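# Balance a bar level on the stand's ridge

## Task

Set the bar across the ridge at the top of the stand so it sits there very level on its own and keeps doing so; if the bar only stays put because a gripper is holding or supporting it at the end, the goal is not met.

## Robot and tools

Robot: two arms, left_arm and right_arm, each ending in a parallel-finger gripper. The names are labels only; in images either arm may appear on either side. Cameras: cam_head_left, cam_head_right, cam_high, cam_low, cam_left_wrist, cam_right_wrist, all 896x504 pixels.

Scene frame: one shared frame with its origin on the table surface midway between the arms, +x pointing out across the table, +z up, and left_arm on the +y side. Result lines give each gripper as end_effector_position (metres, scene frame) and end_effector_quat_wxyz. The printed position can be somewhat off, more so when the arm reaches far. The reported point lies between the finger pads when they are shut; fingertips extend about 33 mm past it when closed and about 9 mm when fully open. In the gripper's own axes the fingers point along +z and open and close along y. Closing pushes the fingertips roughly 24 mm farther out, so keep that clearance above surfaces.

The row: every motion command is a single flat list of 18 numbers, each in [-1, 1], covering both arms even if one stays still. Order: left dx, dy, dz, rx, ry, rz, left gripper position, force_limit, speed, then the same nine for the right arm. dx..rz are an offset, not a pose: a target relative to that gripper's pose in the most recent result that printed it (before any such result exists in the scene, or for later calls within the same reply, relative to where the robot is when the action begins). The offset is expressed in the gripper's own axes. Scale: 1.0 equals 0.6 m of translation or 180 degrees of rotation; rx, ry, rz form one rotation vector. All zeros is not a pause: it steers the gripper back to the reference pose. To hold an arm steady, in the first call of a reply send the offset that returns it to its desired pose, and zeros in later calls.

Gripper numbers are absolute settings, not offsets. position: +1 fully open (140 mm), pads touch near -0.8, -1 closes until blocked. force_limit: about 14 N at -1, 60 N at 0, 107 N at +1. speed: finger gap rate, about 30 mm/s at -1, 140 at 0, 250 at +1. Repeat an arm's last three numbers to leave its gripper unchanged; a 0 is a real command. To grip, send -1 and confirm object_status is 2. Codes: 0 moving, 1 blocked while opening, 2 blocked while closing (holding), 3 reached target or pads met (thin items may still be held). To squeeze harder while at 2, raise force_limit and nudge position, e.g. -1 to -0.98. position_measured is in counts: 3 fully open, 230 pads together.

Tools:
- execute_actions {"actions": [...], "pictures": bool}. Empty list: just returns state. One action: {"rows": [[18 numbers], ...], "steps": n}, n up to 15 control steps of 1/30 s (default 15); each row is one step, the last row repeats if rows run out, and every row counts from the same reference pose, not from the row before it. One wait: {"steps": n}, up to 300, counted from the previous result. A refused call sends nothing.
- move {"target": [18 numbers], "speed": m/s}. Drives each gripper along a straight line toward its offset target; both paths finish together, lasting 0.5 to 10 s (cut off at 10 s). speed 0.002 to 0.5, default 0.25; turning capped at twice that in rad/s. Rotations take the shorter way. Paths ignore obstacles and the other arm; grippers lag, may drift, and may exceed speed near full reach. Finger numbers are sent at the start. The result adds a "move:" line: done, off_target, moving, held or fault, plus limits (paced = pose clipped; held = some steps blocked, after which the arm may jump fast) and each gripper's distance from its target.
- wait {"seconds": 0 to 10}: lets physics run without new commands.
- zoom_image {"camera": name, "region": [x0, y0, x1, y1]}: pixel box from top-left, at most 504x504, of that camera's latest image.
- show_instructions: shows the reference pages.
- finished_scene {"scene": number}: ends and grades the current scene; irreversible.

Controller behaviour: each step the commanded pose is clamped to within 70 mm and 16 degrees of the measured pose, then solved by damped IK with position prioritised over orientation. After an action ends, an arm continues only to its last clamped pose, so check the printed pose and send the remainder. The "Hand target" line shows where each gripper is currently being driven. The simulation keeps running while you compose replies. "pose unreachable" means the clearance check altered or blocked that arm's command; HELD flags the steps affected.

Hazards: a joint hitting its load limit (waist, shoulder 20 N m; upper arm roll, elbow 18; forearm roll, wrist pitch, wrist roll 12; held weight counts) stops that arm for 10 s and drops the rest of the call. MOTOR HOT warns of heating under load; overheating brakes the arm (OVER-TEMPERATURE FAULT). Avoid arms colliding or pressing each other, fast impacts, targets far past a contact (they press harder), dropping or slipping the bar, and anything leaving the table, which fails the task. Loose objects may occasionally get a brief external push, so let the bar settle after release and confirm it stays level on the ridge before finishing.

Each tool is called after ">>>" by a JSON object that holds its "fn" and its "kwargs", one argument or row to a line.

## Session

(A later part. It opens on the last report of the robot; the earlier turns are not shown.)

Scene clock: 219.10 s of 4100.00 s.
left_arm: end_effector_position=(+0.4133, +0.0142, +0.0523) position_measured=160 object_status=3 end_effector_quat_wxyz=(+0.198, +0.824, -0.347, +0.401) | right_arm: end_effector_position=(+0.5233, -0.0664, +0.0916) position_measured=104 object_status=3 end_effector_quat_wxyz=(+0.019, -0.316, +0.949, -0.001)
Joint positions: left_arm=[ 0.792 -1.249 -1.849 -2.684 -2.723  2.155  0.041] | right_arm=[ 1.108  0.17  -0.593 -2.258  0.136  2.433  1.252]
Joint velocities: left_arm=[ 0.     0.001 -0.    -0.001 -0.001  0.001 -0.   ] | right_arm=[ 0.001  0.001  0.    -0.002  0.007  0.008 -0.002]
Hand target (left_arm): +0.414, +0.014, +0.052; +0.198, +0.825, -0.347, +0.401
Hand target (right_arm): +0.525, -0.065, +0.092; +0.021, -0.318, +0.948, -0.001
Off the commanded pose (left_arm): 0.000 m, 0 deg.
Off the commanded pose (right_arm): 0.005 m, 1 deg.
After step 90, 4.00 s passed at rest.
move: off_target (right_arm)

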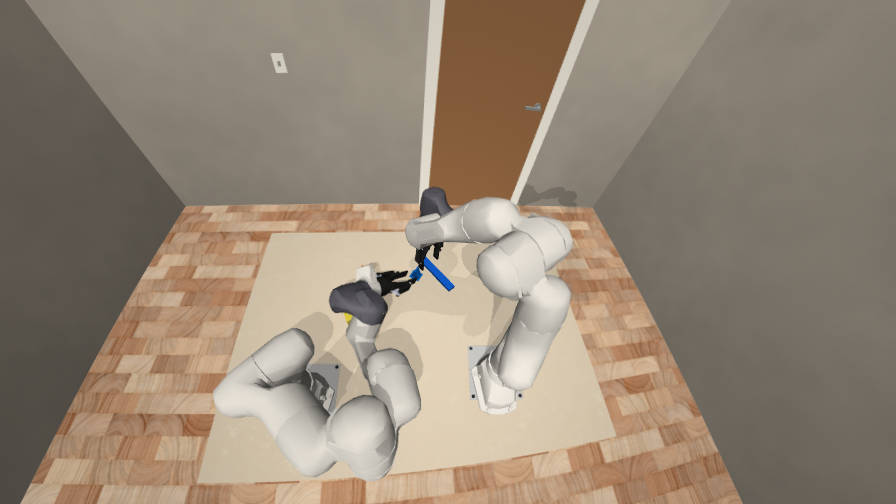

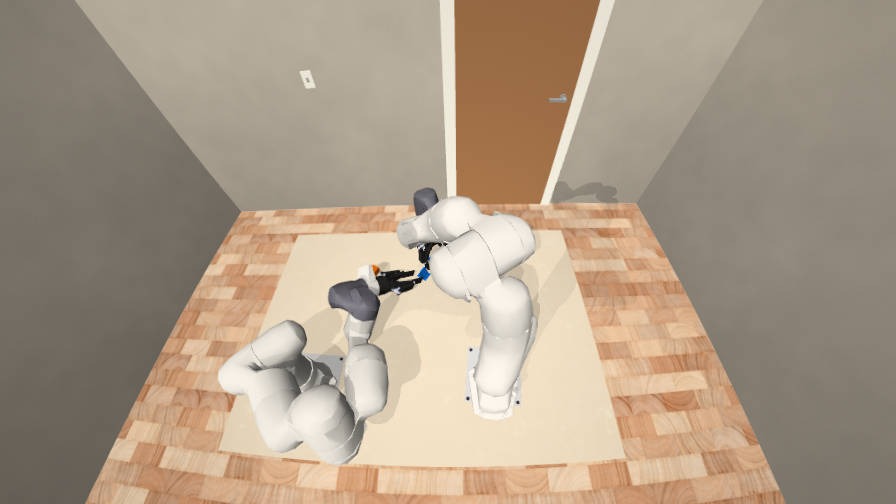

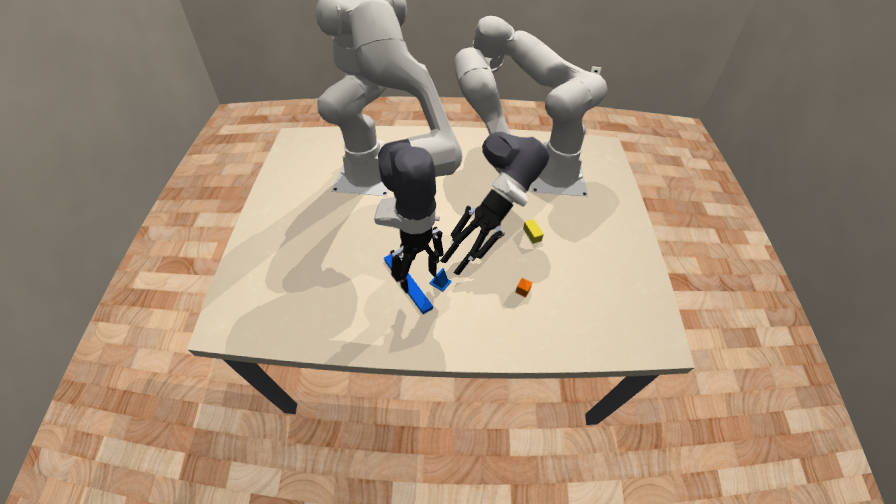

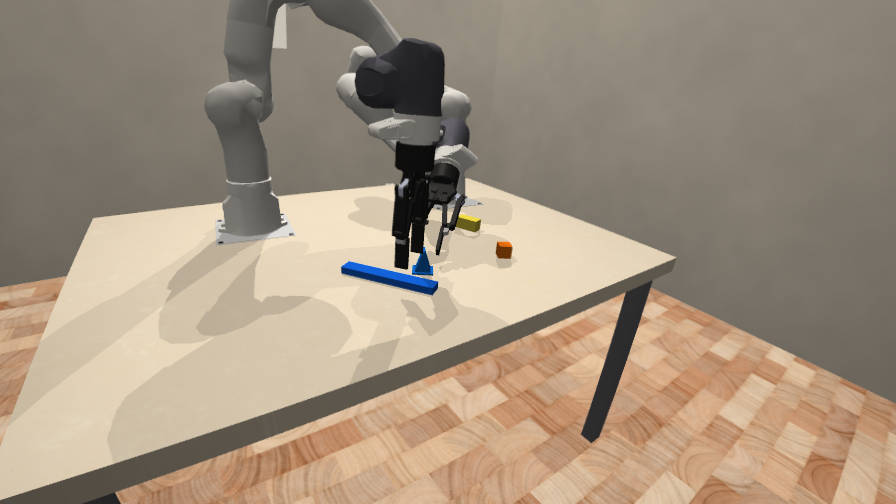

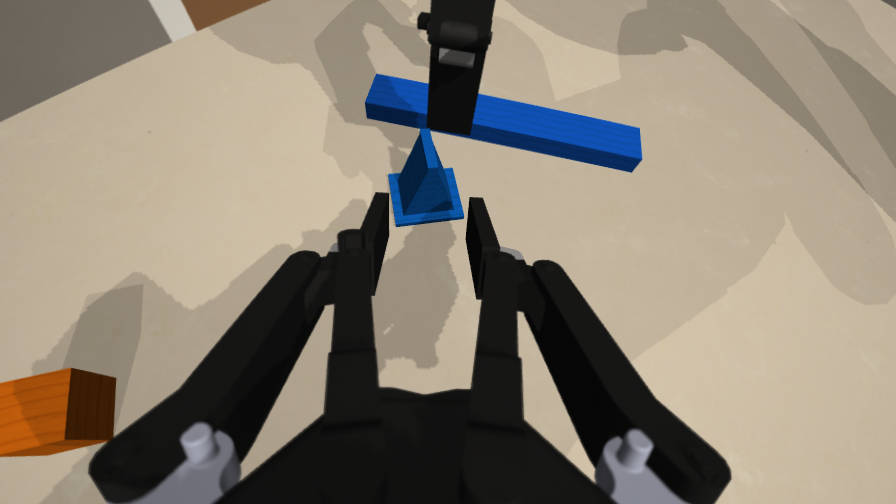

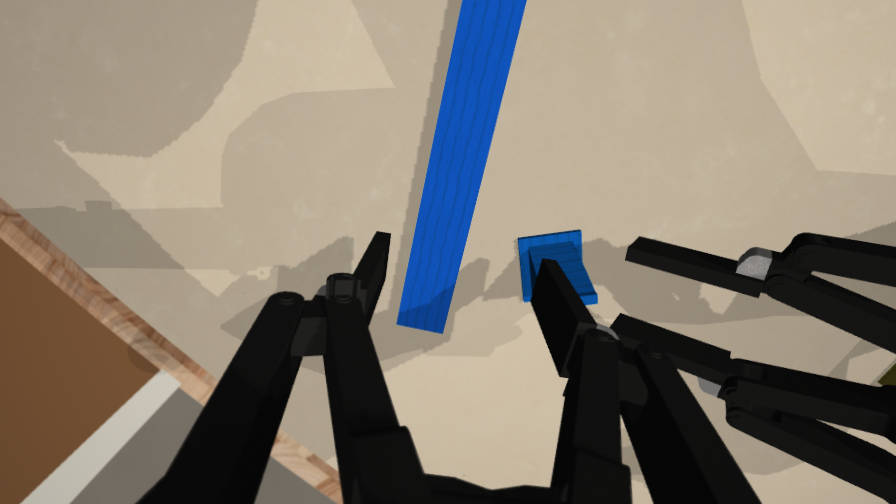

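>>> {"fn": "move", "kwargs": {
  "target": [0,0,0,0,0,0,-0.25,-0.8,-0.8,-0.01,-0.02,0.03,0,0,0.008,-0.15,-0.3,0],
  "speed": 0.05
}}

Scene clock: 222.13 s of 4100.00 s.
left_arm: end_effector_position=(+0.4133, +0.0142, +0.0523) position_measured=160 object_status=3 end_effector_quat_wxyz=(+0.198, +0.824, -0.347, +0.401) | right_arm: end_effector_position=(+0.5346, -0.0739, +0.0739) position_measured=148 object_status=3 end_effector_quat_wxyz=(+0.018, -0.301, +0.954, -0.003)
Joint positions: left_arm=[ 0.792 -1.249 -1.849 -2.684 -2.723  2.155  0.041] | right_arm=[ 1.079  0.233 -0.582 -2.236  0.187  2.458  1.23 ]
Joint velocities: left_arm=[-0.     0.001  0.001  0.001  0.001 -0.     0.   ] | right_arm=[-0.004  0.     0.006  0.003  0.008  0.01  -0.018]
Hand target (left_arm): +0.413, +0.014, +0.052; +0.198, +0.824, -0.347, +0.401
Hand target (right_arm): +0.536, -0.073, +0.074; +0.020, -0.304, +0.952, -0.002
Off the commanded pose (left_arm): 0.000 m, 0 deg.
Off the commanded pose (right_arm): 0.002 m, 0 deg.
move: done

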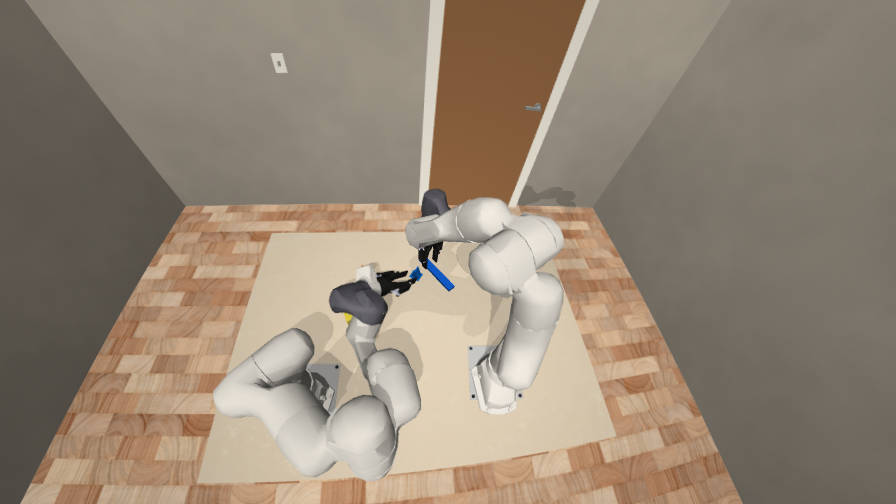

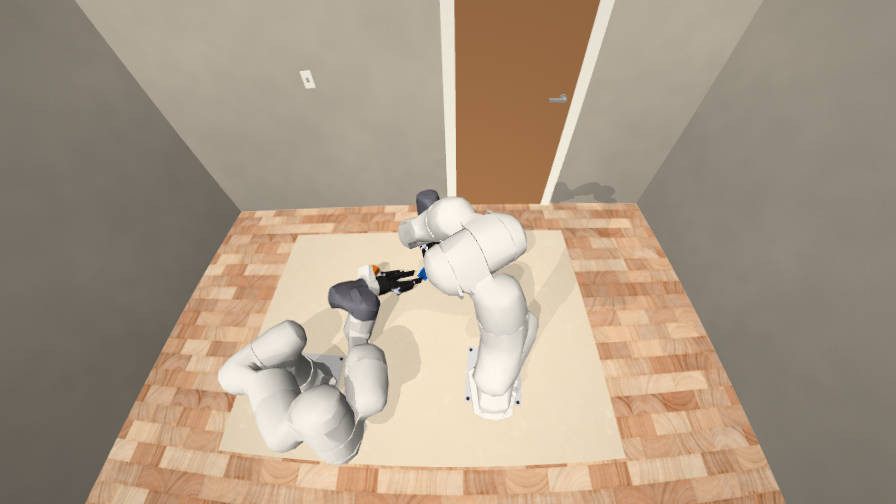

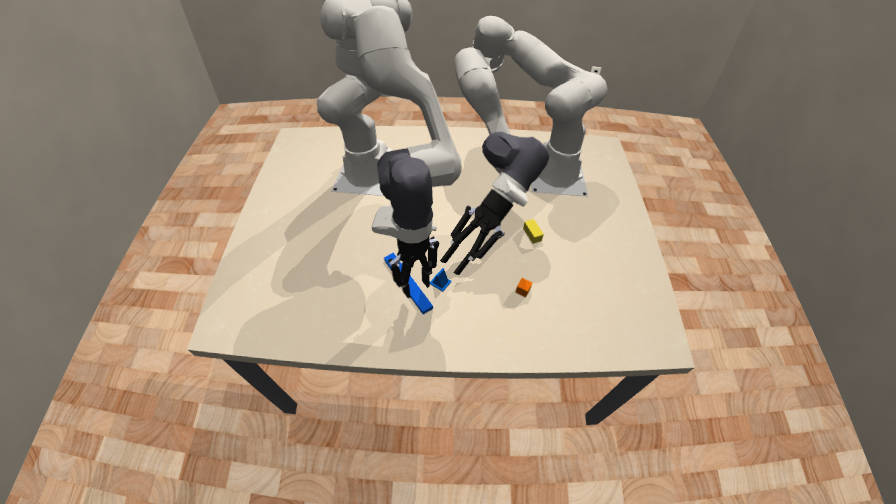

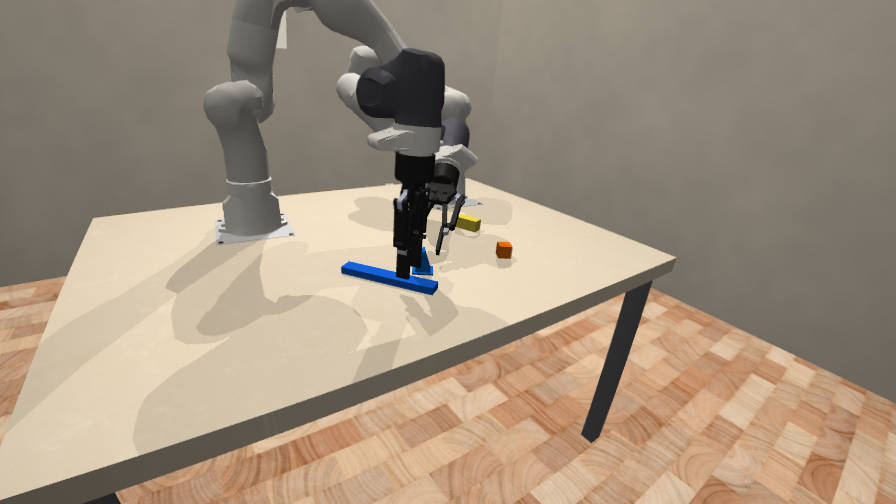

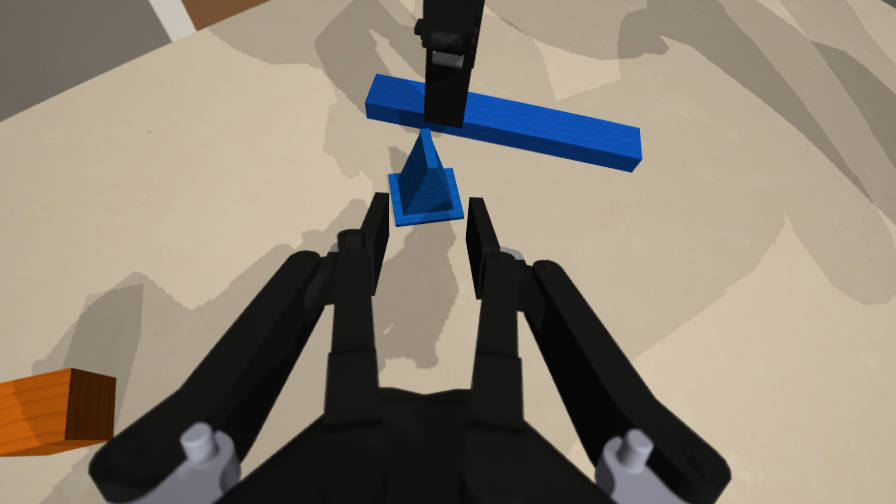

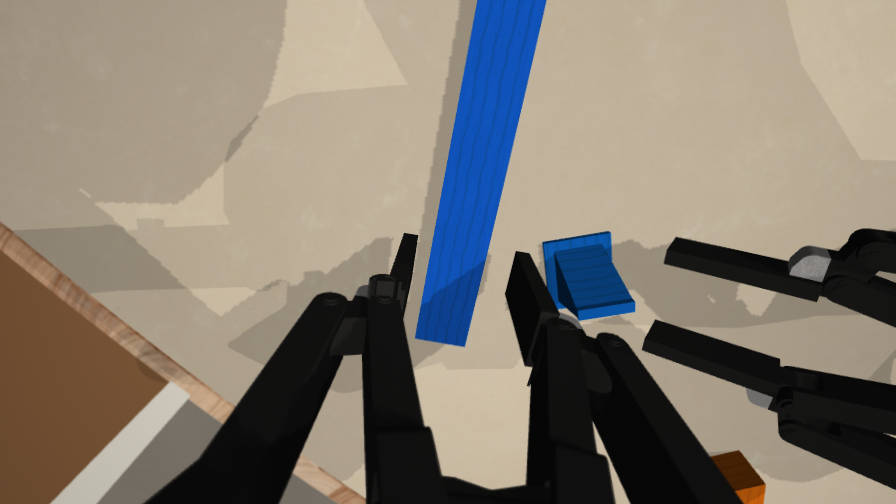

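>>> {"fn": "move", "kwargs": {
  "target": [0,0,0,0,0,0,-0.25,-0.8,-0.8,-0.012,-0.005,0.044,0,0,0,-0.25,-0.3,0],
  "speed": 0.04
}}

>>> {"fn": "zoom_image", "kwargs": {
  "camera": "cam_low",
  "region": [330,200,490,300]
}}

Scene clock: 225.47 s of 4100.00 s.
left_arm: end_effector_position=(+0.4133, +0.0142, +0.0523) position_measured=160 object_status=3 end_effector_quat_wxyz=(+0.198, +0.824, -0.347, +0.401) | right_arm: end_effector_position=(+0.5414, -0.0738, +0.0475) position_measured=160 object_status=3 end_effector_quat_wxyz=(+0.016, -0.297, +0.955, -0.005)
Joint positions: left_arm=[ 0.792 -1.249 -1.849 -2.684 -2.723  2.155  0.041] | right_arm=[ 1.044  0.309 -0.546 -2.215  0.244  2.498  1.196]
Joint velocities: left_arm=[-0.001  0.002  0.002  0.001 -0.    -0.    -0.001] | right_arm=[-0.012  0.     0.009  0.004  0.005  0.014 -0.017]
Hand target (left_arm): +0.413, +0.014, +0.052; +0.198, +0.824, -0.347, +0.401
Hand target (right_arm): +0.543, -0.073, +0.048; +0.018, -0.301, +0.953, -0.004
Off the commanded pose (left_arm): 0.000 m, 0 deg.
Off the commanded pose (right_arm): 0.002 m, 1 deg.
move: done

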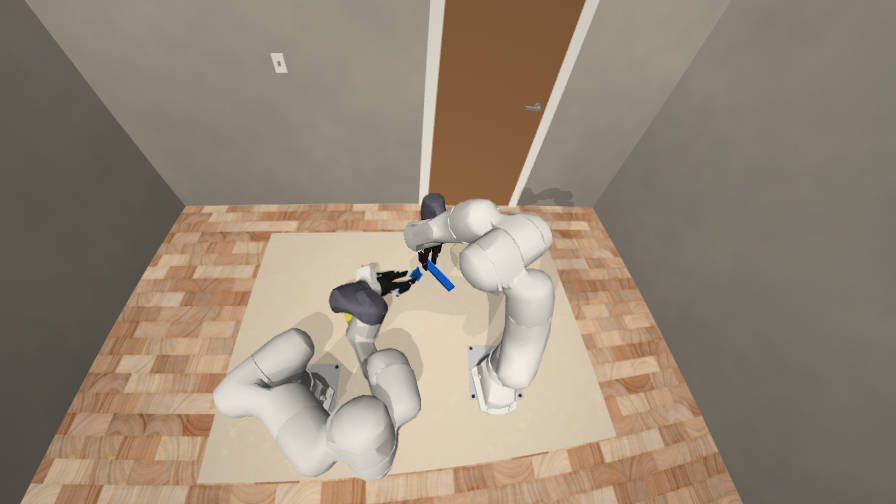

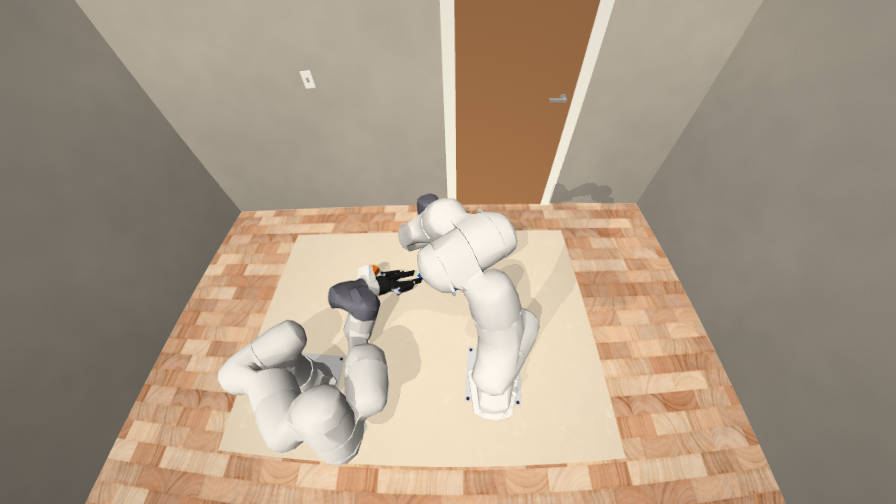

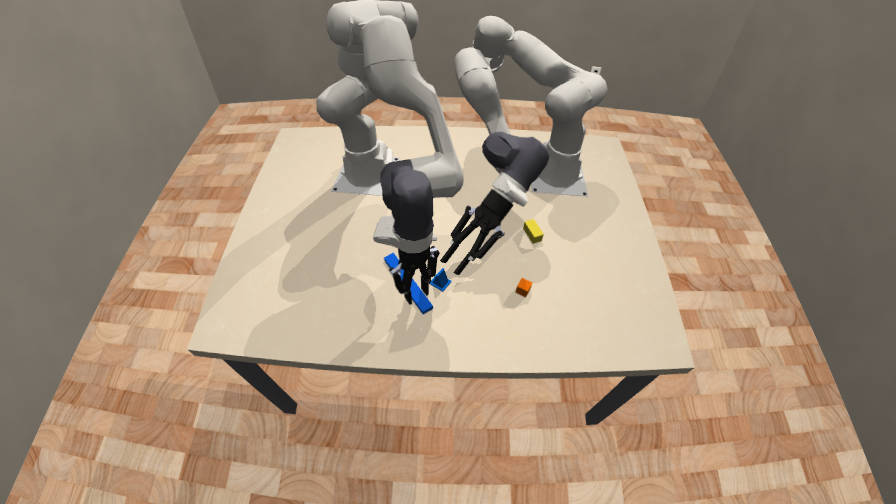

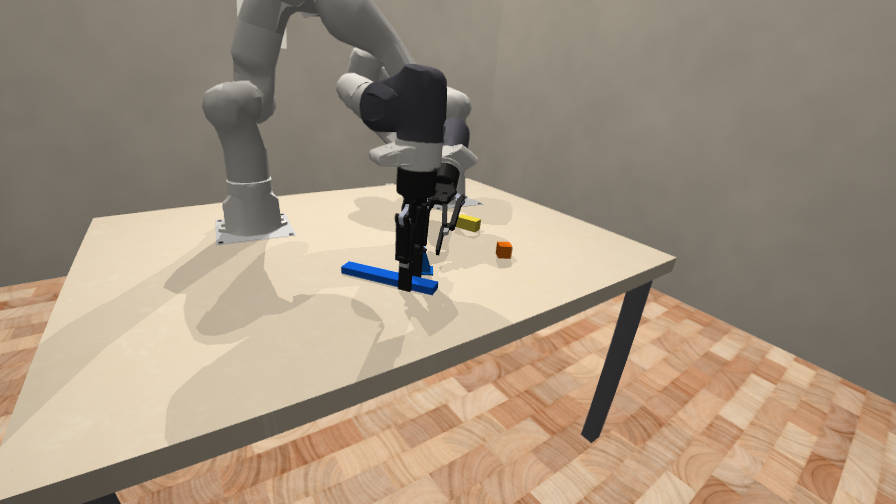

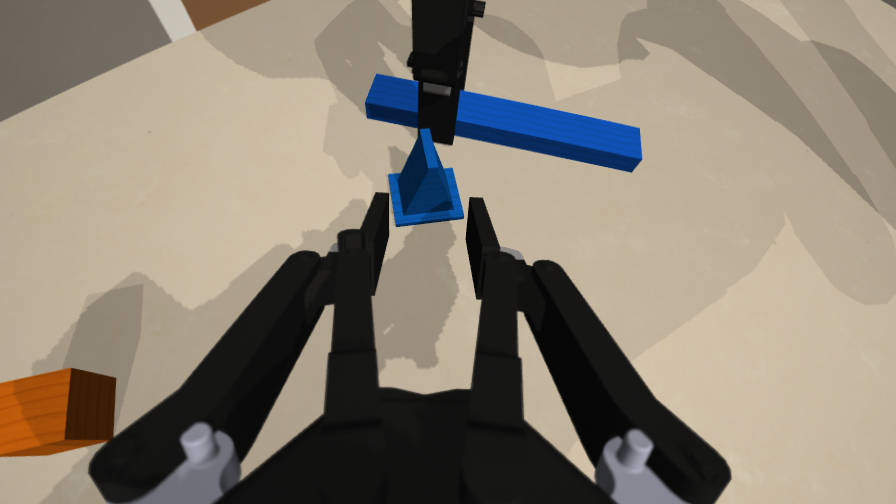

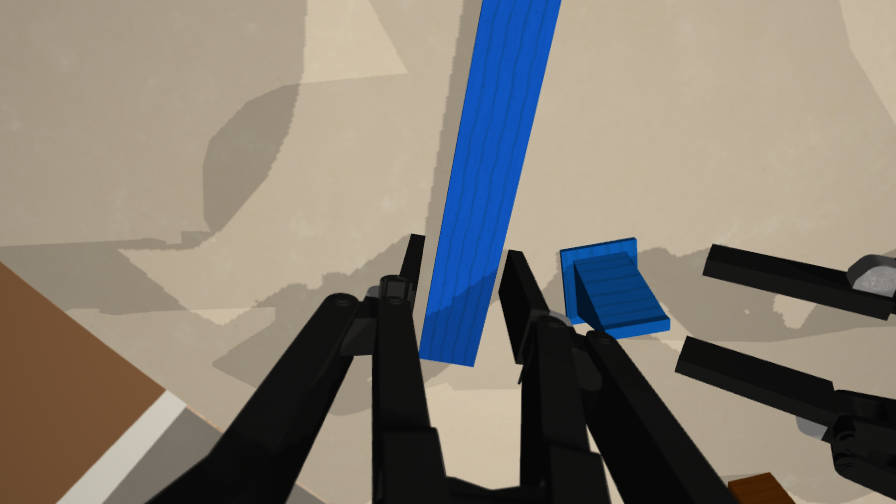

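Region (330, 200, 490, 300) of cam_low's 896x504 image, scaled by 3.150, with more detail than that image has; it fills the top 315 rows of this view, and the rest is white.

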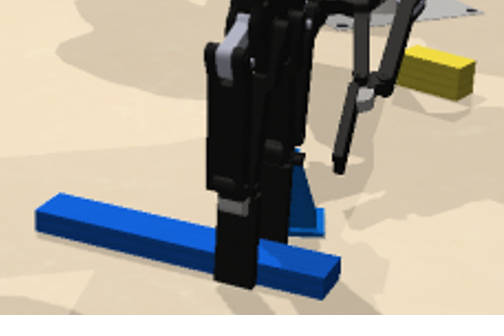

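>>> {"fn": "move", "kwargs": {
  "target": [0,0,0,0,0,0,-0.25,-0.8,-0.8,0,0,0,0,0,0,-1,0.1,-0.5],
  "speed": 0.04
}}

>>> {"fn": "move", "kwargs": {
  "target": [0,0,0,0,0,0,-0.25,-0.8,-0.8,0,0,-0.11,0,0,0,-1,0.1,-0.5],
  "speed": 0.08
}}

>>> {"fn": "move", "kwargs": {
  "target": [0,0,0,0,0,0,-0.25,-0.8,-0.8,-0.074,0.17,0,0,0,-0.103,-1,0.1,-0.5],
  "speed": 0.08
}}

Scene clock: 230.90 s of 4100.00 s.
left_arm: end_effector_position=(+0.4133, +0.0142, +0.0523) position_measured=160 object_status=3 end_effector_quat_wxyz=(+0.198, +0.824, -0.347, +0.401) | right_arm: end_effector_position=(+0.5424, -0.0733, +0.0480) position_measured=185 object_status=2 end_effector_quat_wxyz=(+0.017, -0.300, +0.954, -0.004)
Joint positions: left_arm=[ 0.792 -1.249 -1.849 -2.684 -2.723  2.155  0.041] | right_arm=[ 1.043  0.309 -0.545 -2.215  0.244  2.5    1.191]
Joint velocities: left_arm=[ 0.    -0.001  0.    -0.    -0.    -0.001  0.002] | right_arm=[-0.    -0.     0.    -0.     0.001  0.    -0.   ]
Hand target (left_arm): +0.413, +0.014, +0.052; +0.198, +0.824, -0.347, +0.401
Hand target (right_arm): +0.541, -0.074, +0.047; +0.016, -0.297, +0.955, -0.005
Off the commanded pose (left_arm): 0.000 m, 0 deg.
Off the commanded pose (right_arm): 0.001 m, 0 deg.
After step 90, 1.73 s passed at rest.
move: done

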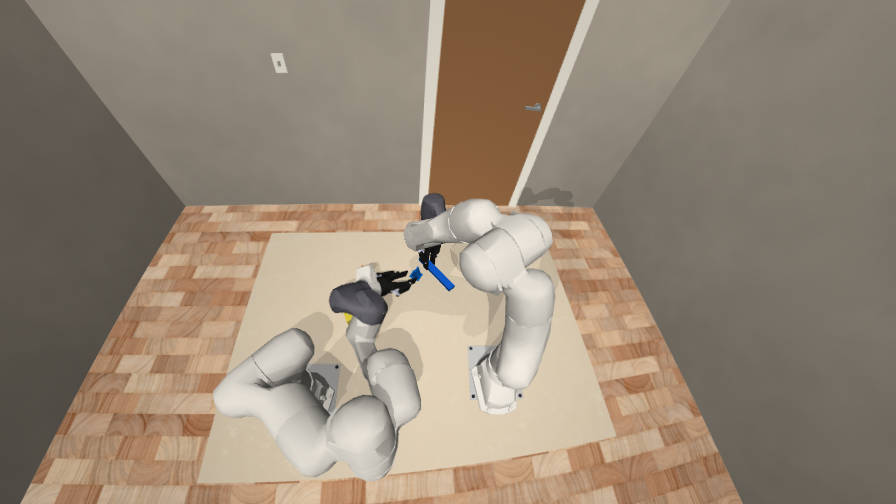

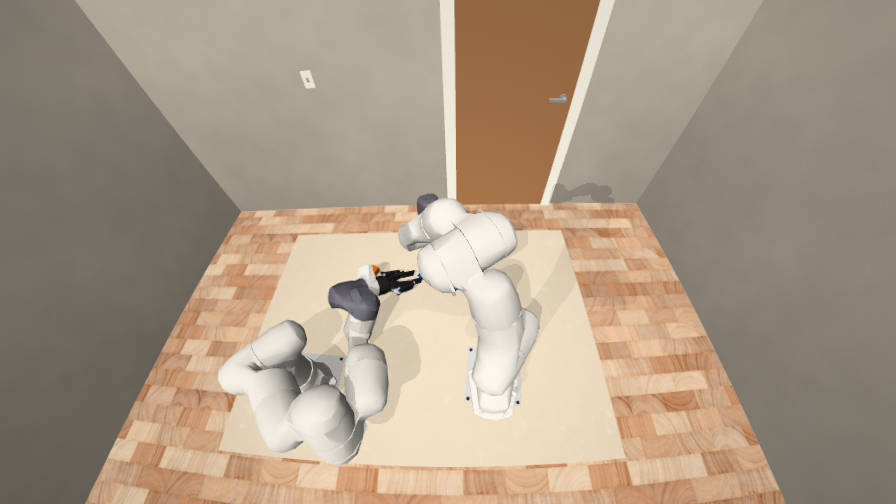

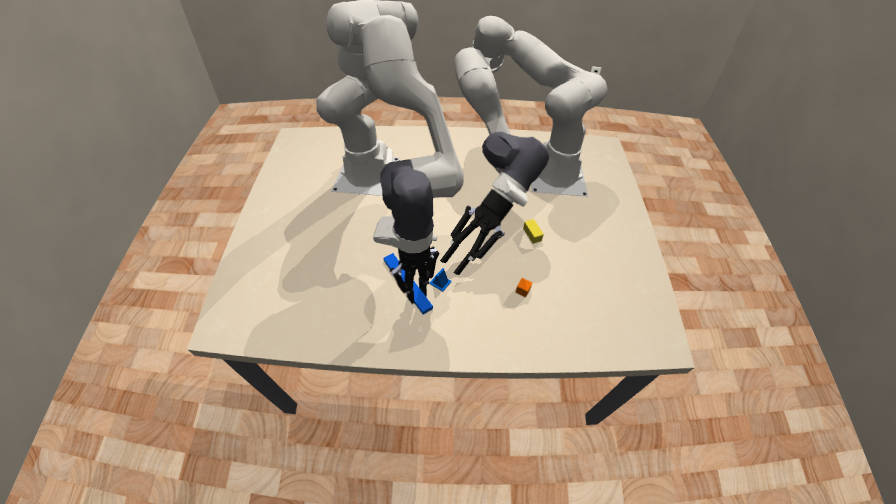

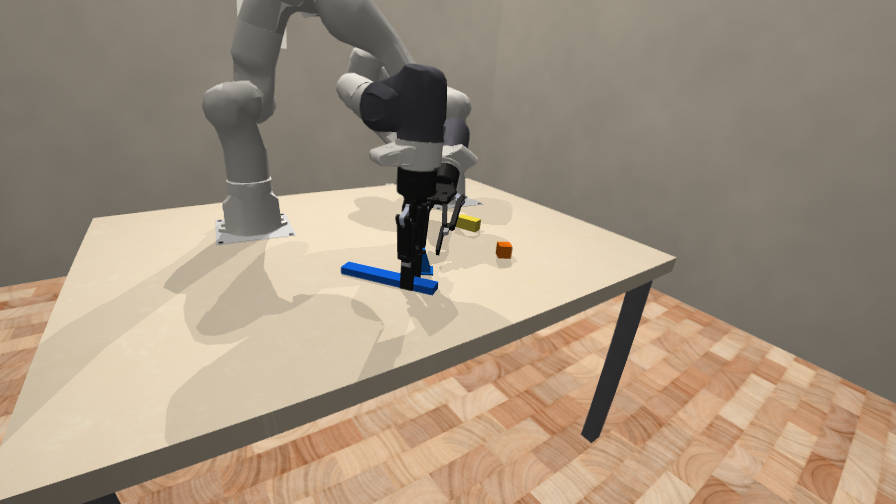

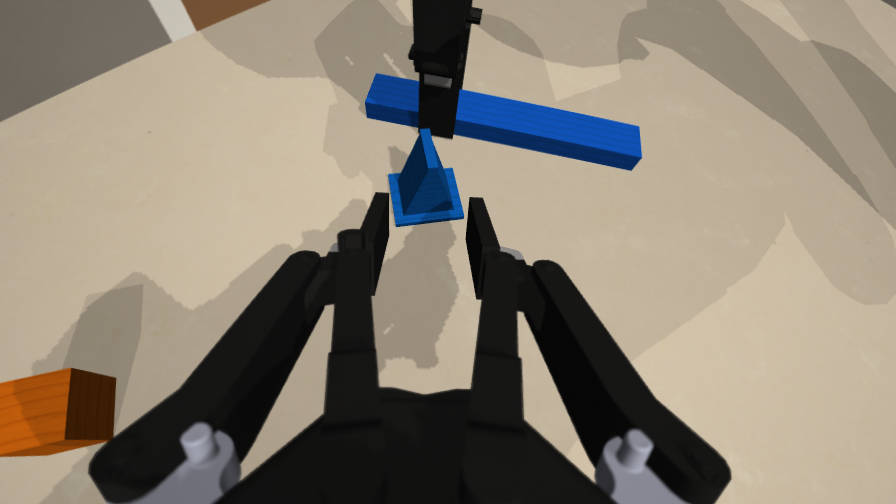

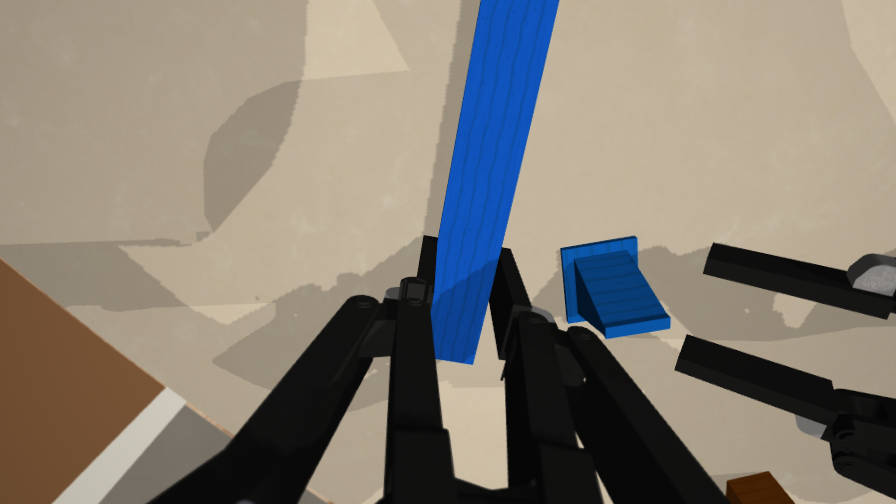

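Scene clock: 232.23 s of 4100.00 s.
left_arm: end_effector_position=(+0.4133, +0.0142, +0.0523) position_measured=160 object_status=3 end_effector_quat_wxyz=(+0.198, +0.824, -0.347, +0.401) | right_arm: end_effector_position=(+0.5406, -0.0715, +0.1130) position_measured=185 object_status=2 end_effector_quat_wxyz=(+0.017, -0.304, +0.953, -0.002)
Joint positions: left_arm=[ 0.792 -1.249 -1.849 -2.684 -2.723  2.155  0.041] | right_arm=[ 1.092  0.173 -0.604 -2.189  0.131  2.362  1.262]
Joint velocities: left_arm=[ 0.001  0.001 -0.002 -0.001  0.     0.001  0.001] | right_arm=[ 0.     0.     0.001 -0.001 -0.002 -0.012  0.019]
Hand target (left_arm): +0.413, +0.014, +0.052; +0.198, +0.824, -0.347, +0.401
Hand target (right_arm): +0.541, -0.072, +0.114; +0.016, -0.300, +0.954, -0.002
Off the commanded pose (left_arm): 0.000 m, 0 deg.
Off the commanded pose (right_arm): 0.002 m, 1 deg.
move: done

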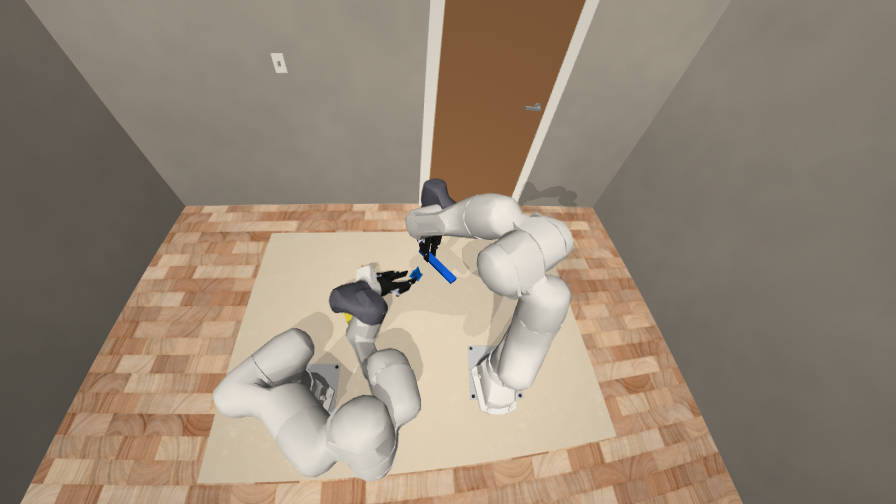

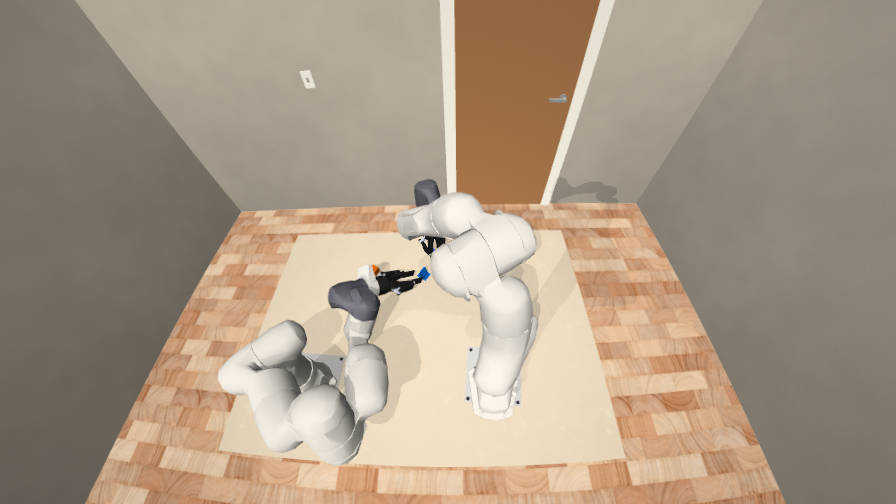

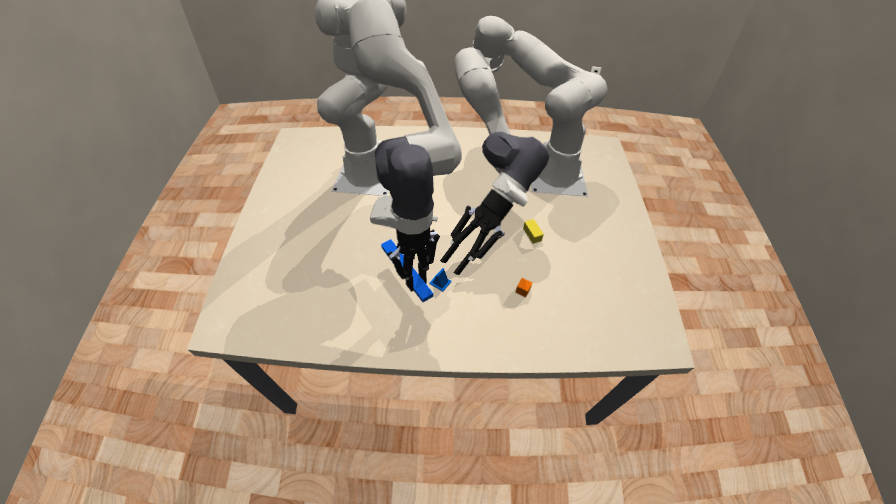

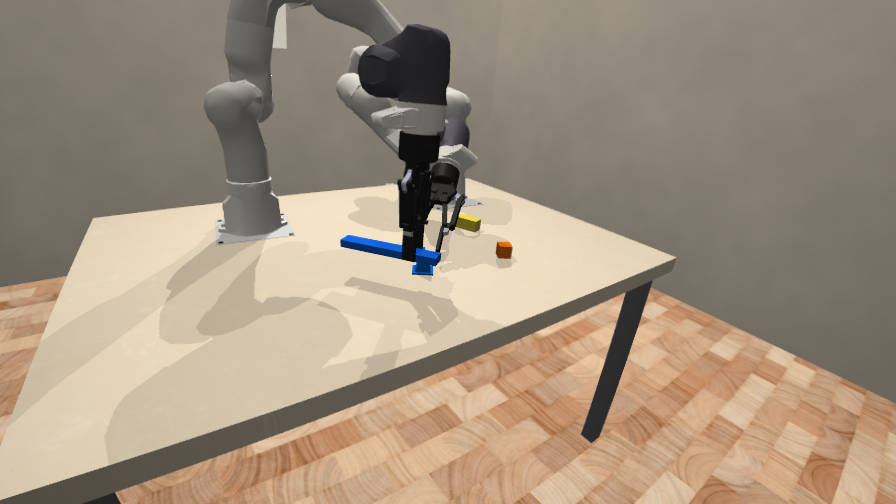

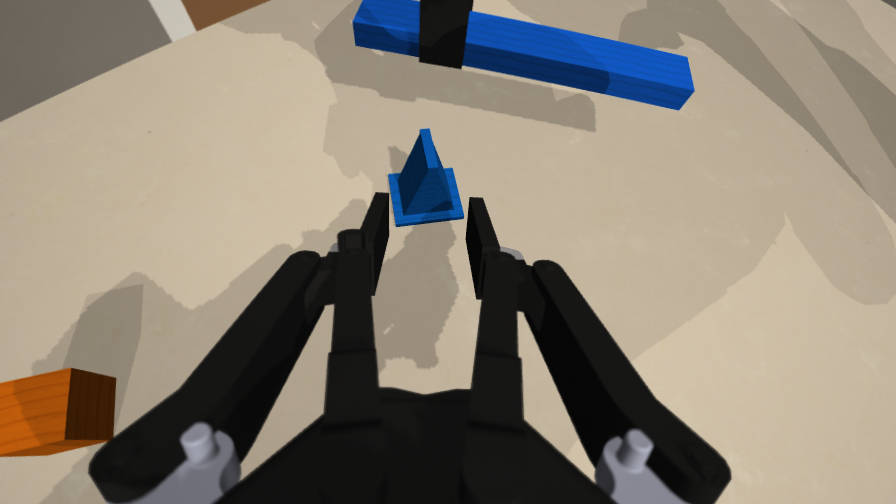

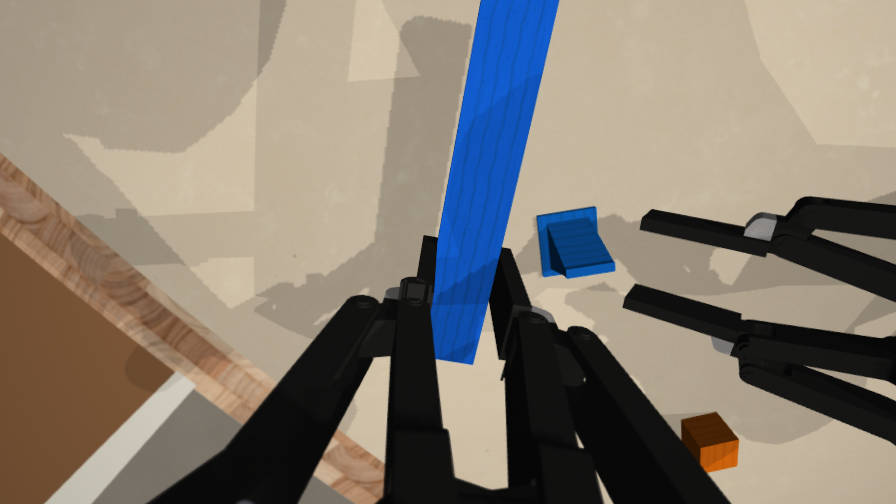

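Scene clock: 234.63 s of 4100.00 s.
left_arm: end_effector_position=(+0.4133, +0.0142, +0.0523) position_measured=160 object_status=3 end_effector_quat_wxyz=(+0.198, +0.824, -0.347, +0.401) | right_arm: end_effector_position=(+0.5164, +0.0394, +0.1117) position_measured=185 object_status=2 end_effector_quat_wxyz=(+0.017, -0.449, +0.893, -0.002)
Joint positions: left_arm=[ 0.792 -1.249 -1.849 -2.684 -2.723  2.155  0.041] | right_arm=[ 1.117  0.251 -0.445 -2.073  0.136  2.329  1.136]
Joint velocities: left_arm=[ 0.001 -0.    -0.001 -0.001 -0.    -0.    -0.001] | right_arm=[-0.005  0.     0.001  0.001 -0.001 -0.004 -0.02 ]
Hand target (left_arm): +0.413, +0.014, +0.052; +0.198, +0.824, -0.347, +0.401
Hand target (right_arm): +0.516, +0.040, +0.112; +0.016, -0.453, +0.891, -0.002
Off the commanded pose (left_arm): 0.000 m, 0 deg.
Off the commanded pose (right_arm): 0.003 m, 1 deg.
move: done

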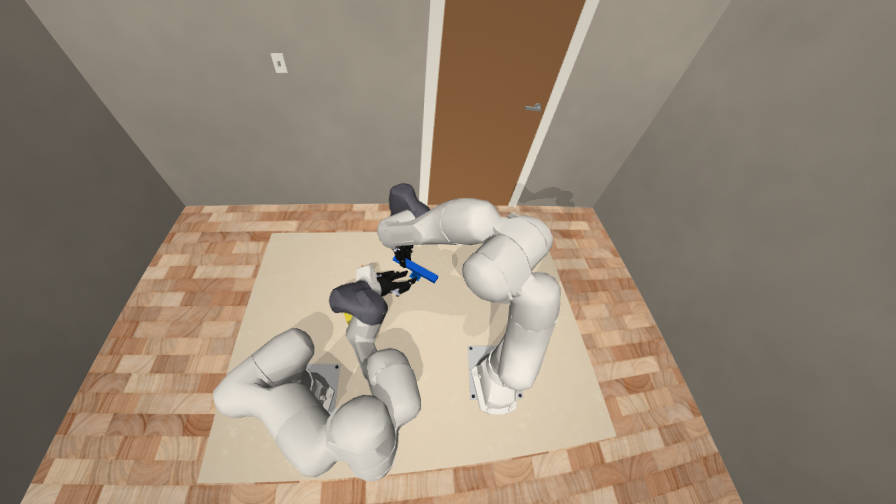

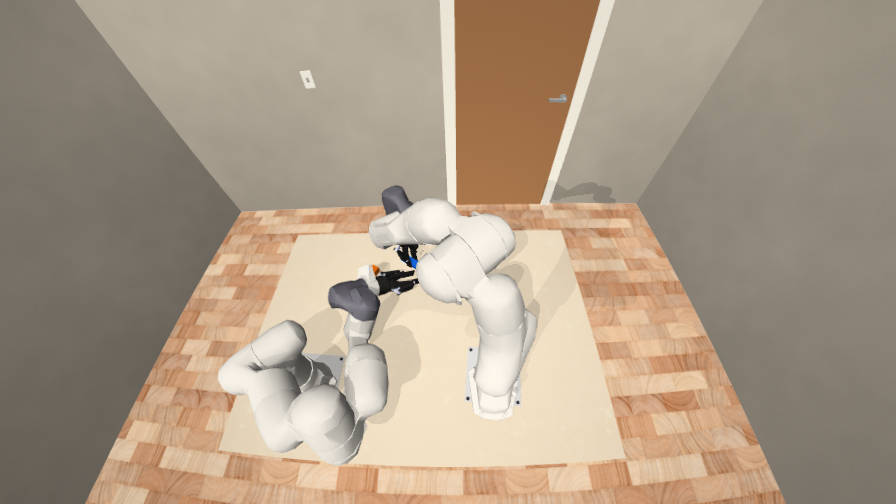

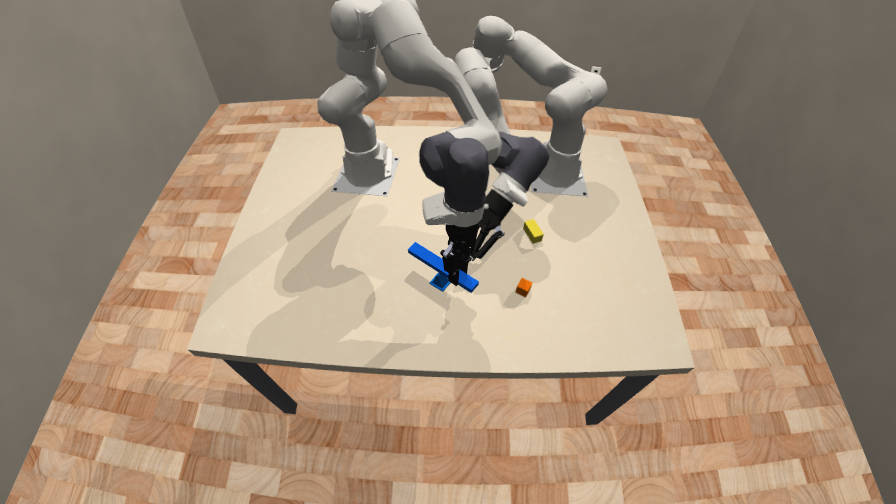

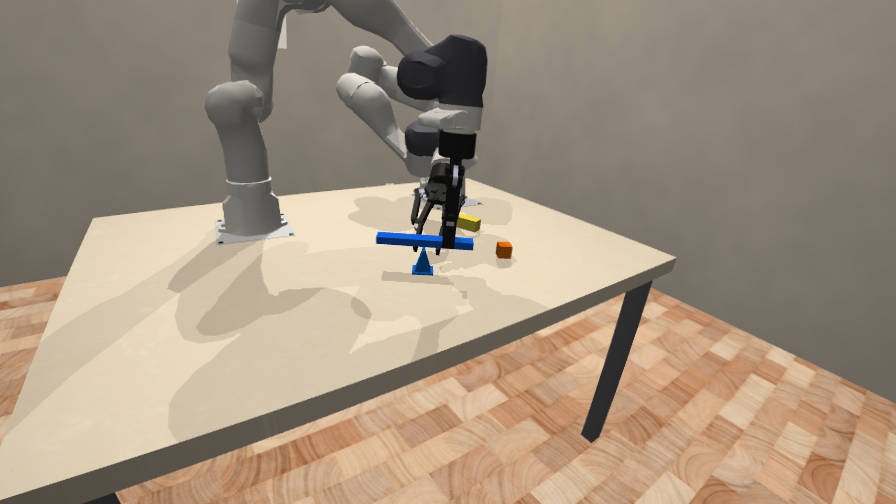

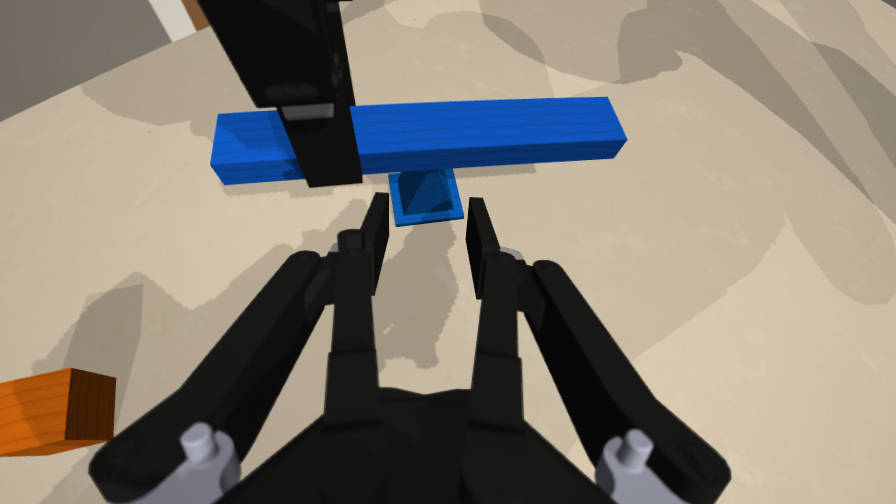

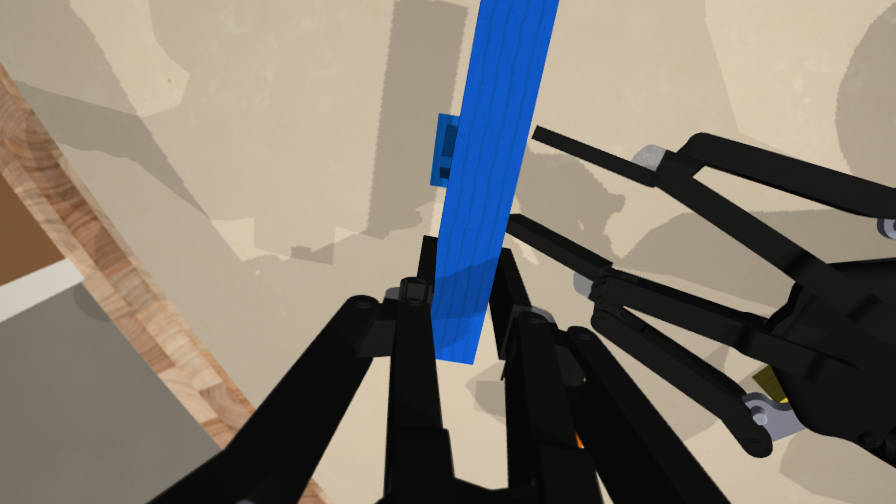

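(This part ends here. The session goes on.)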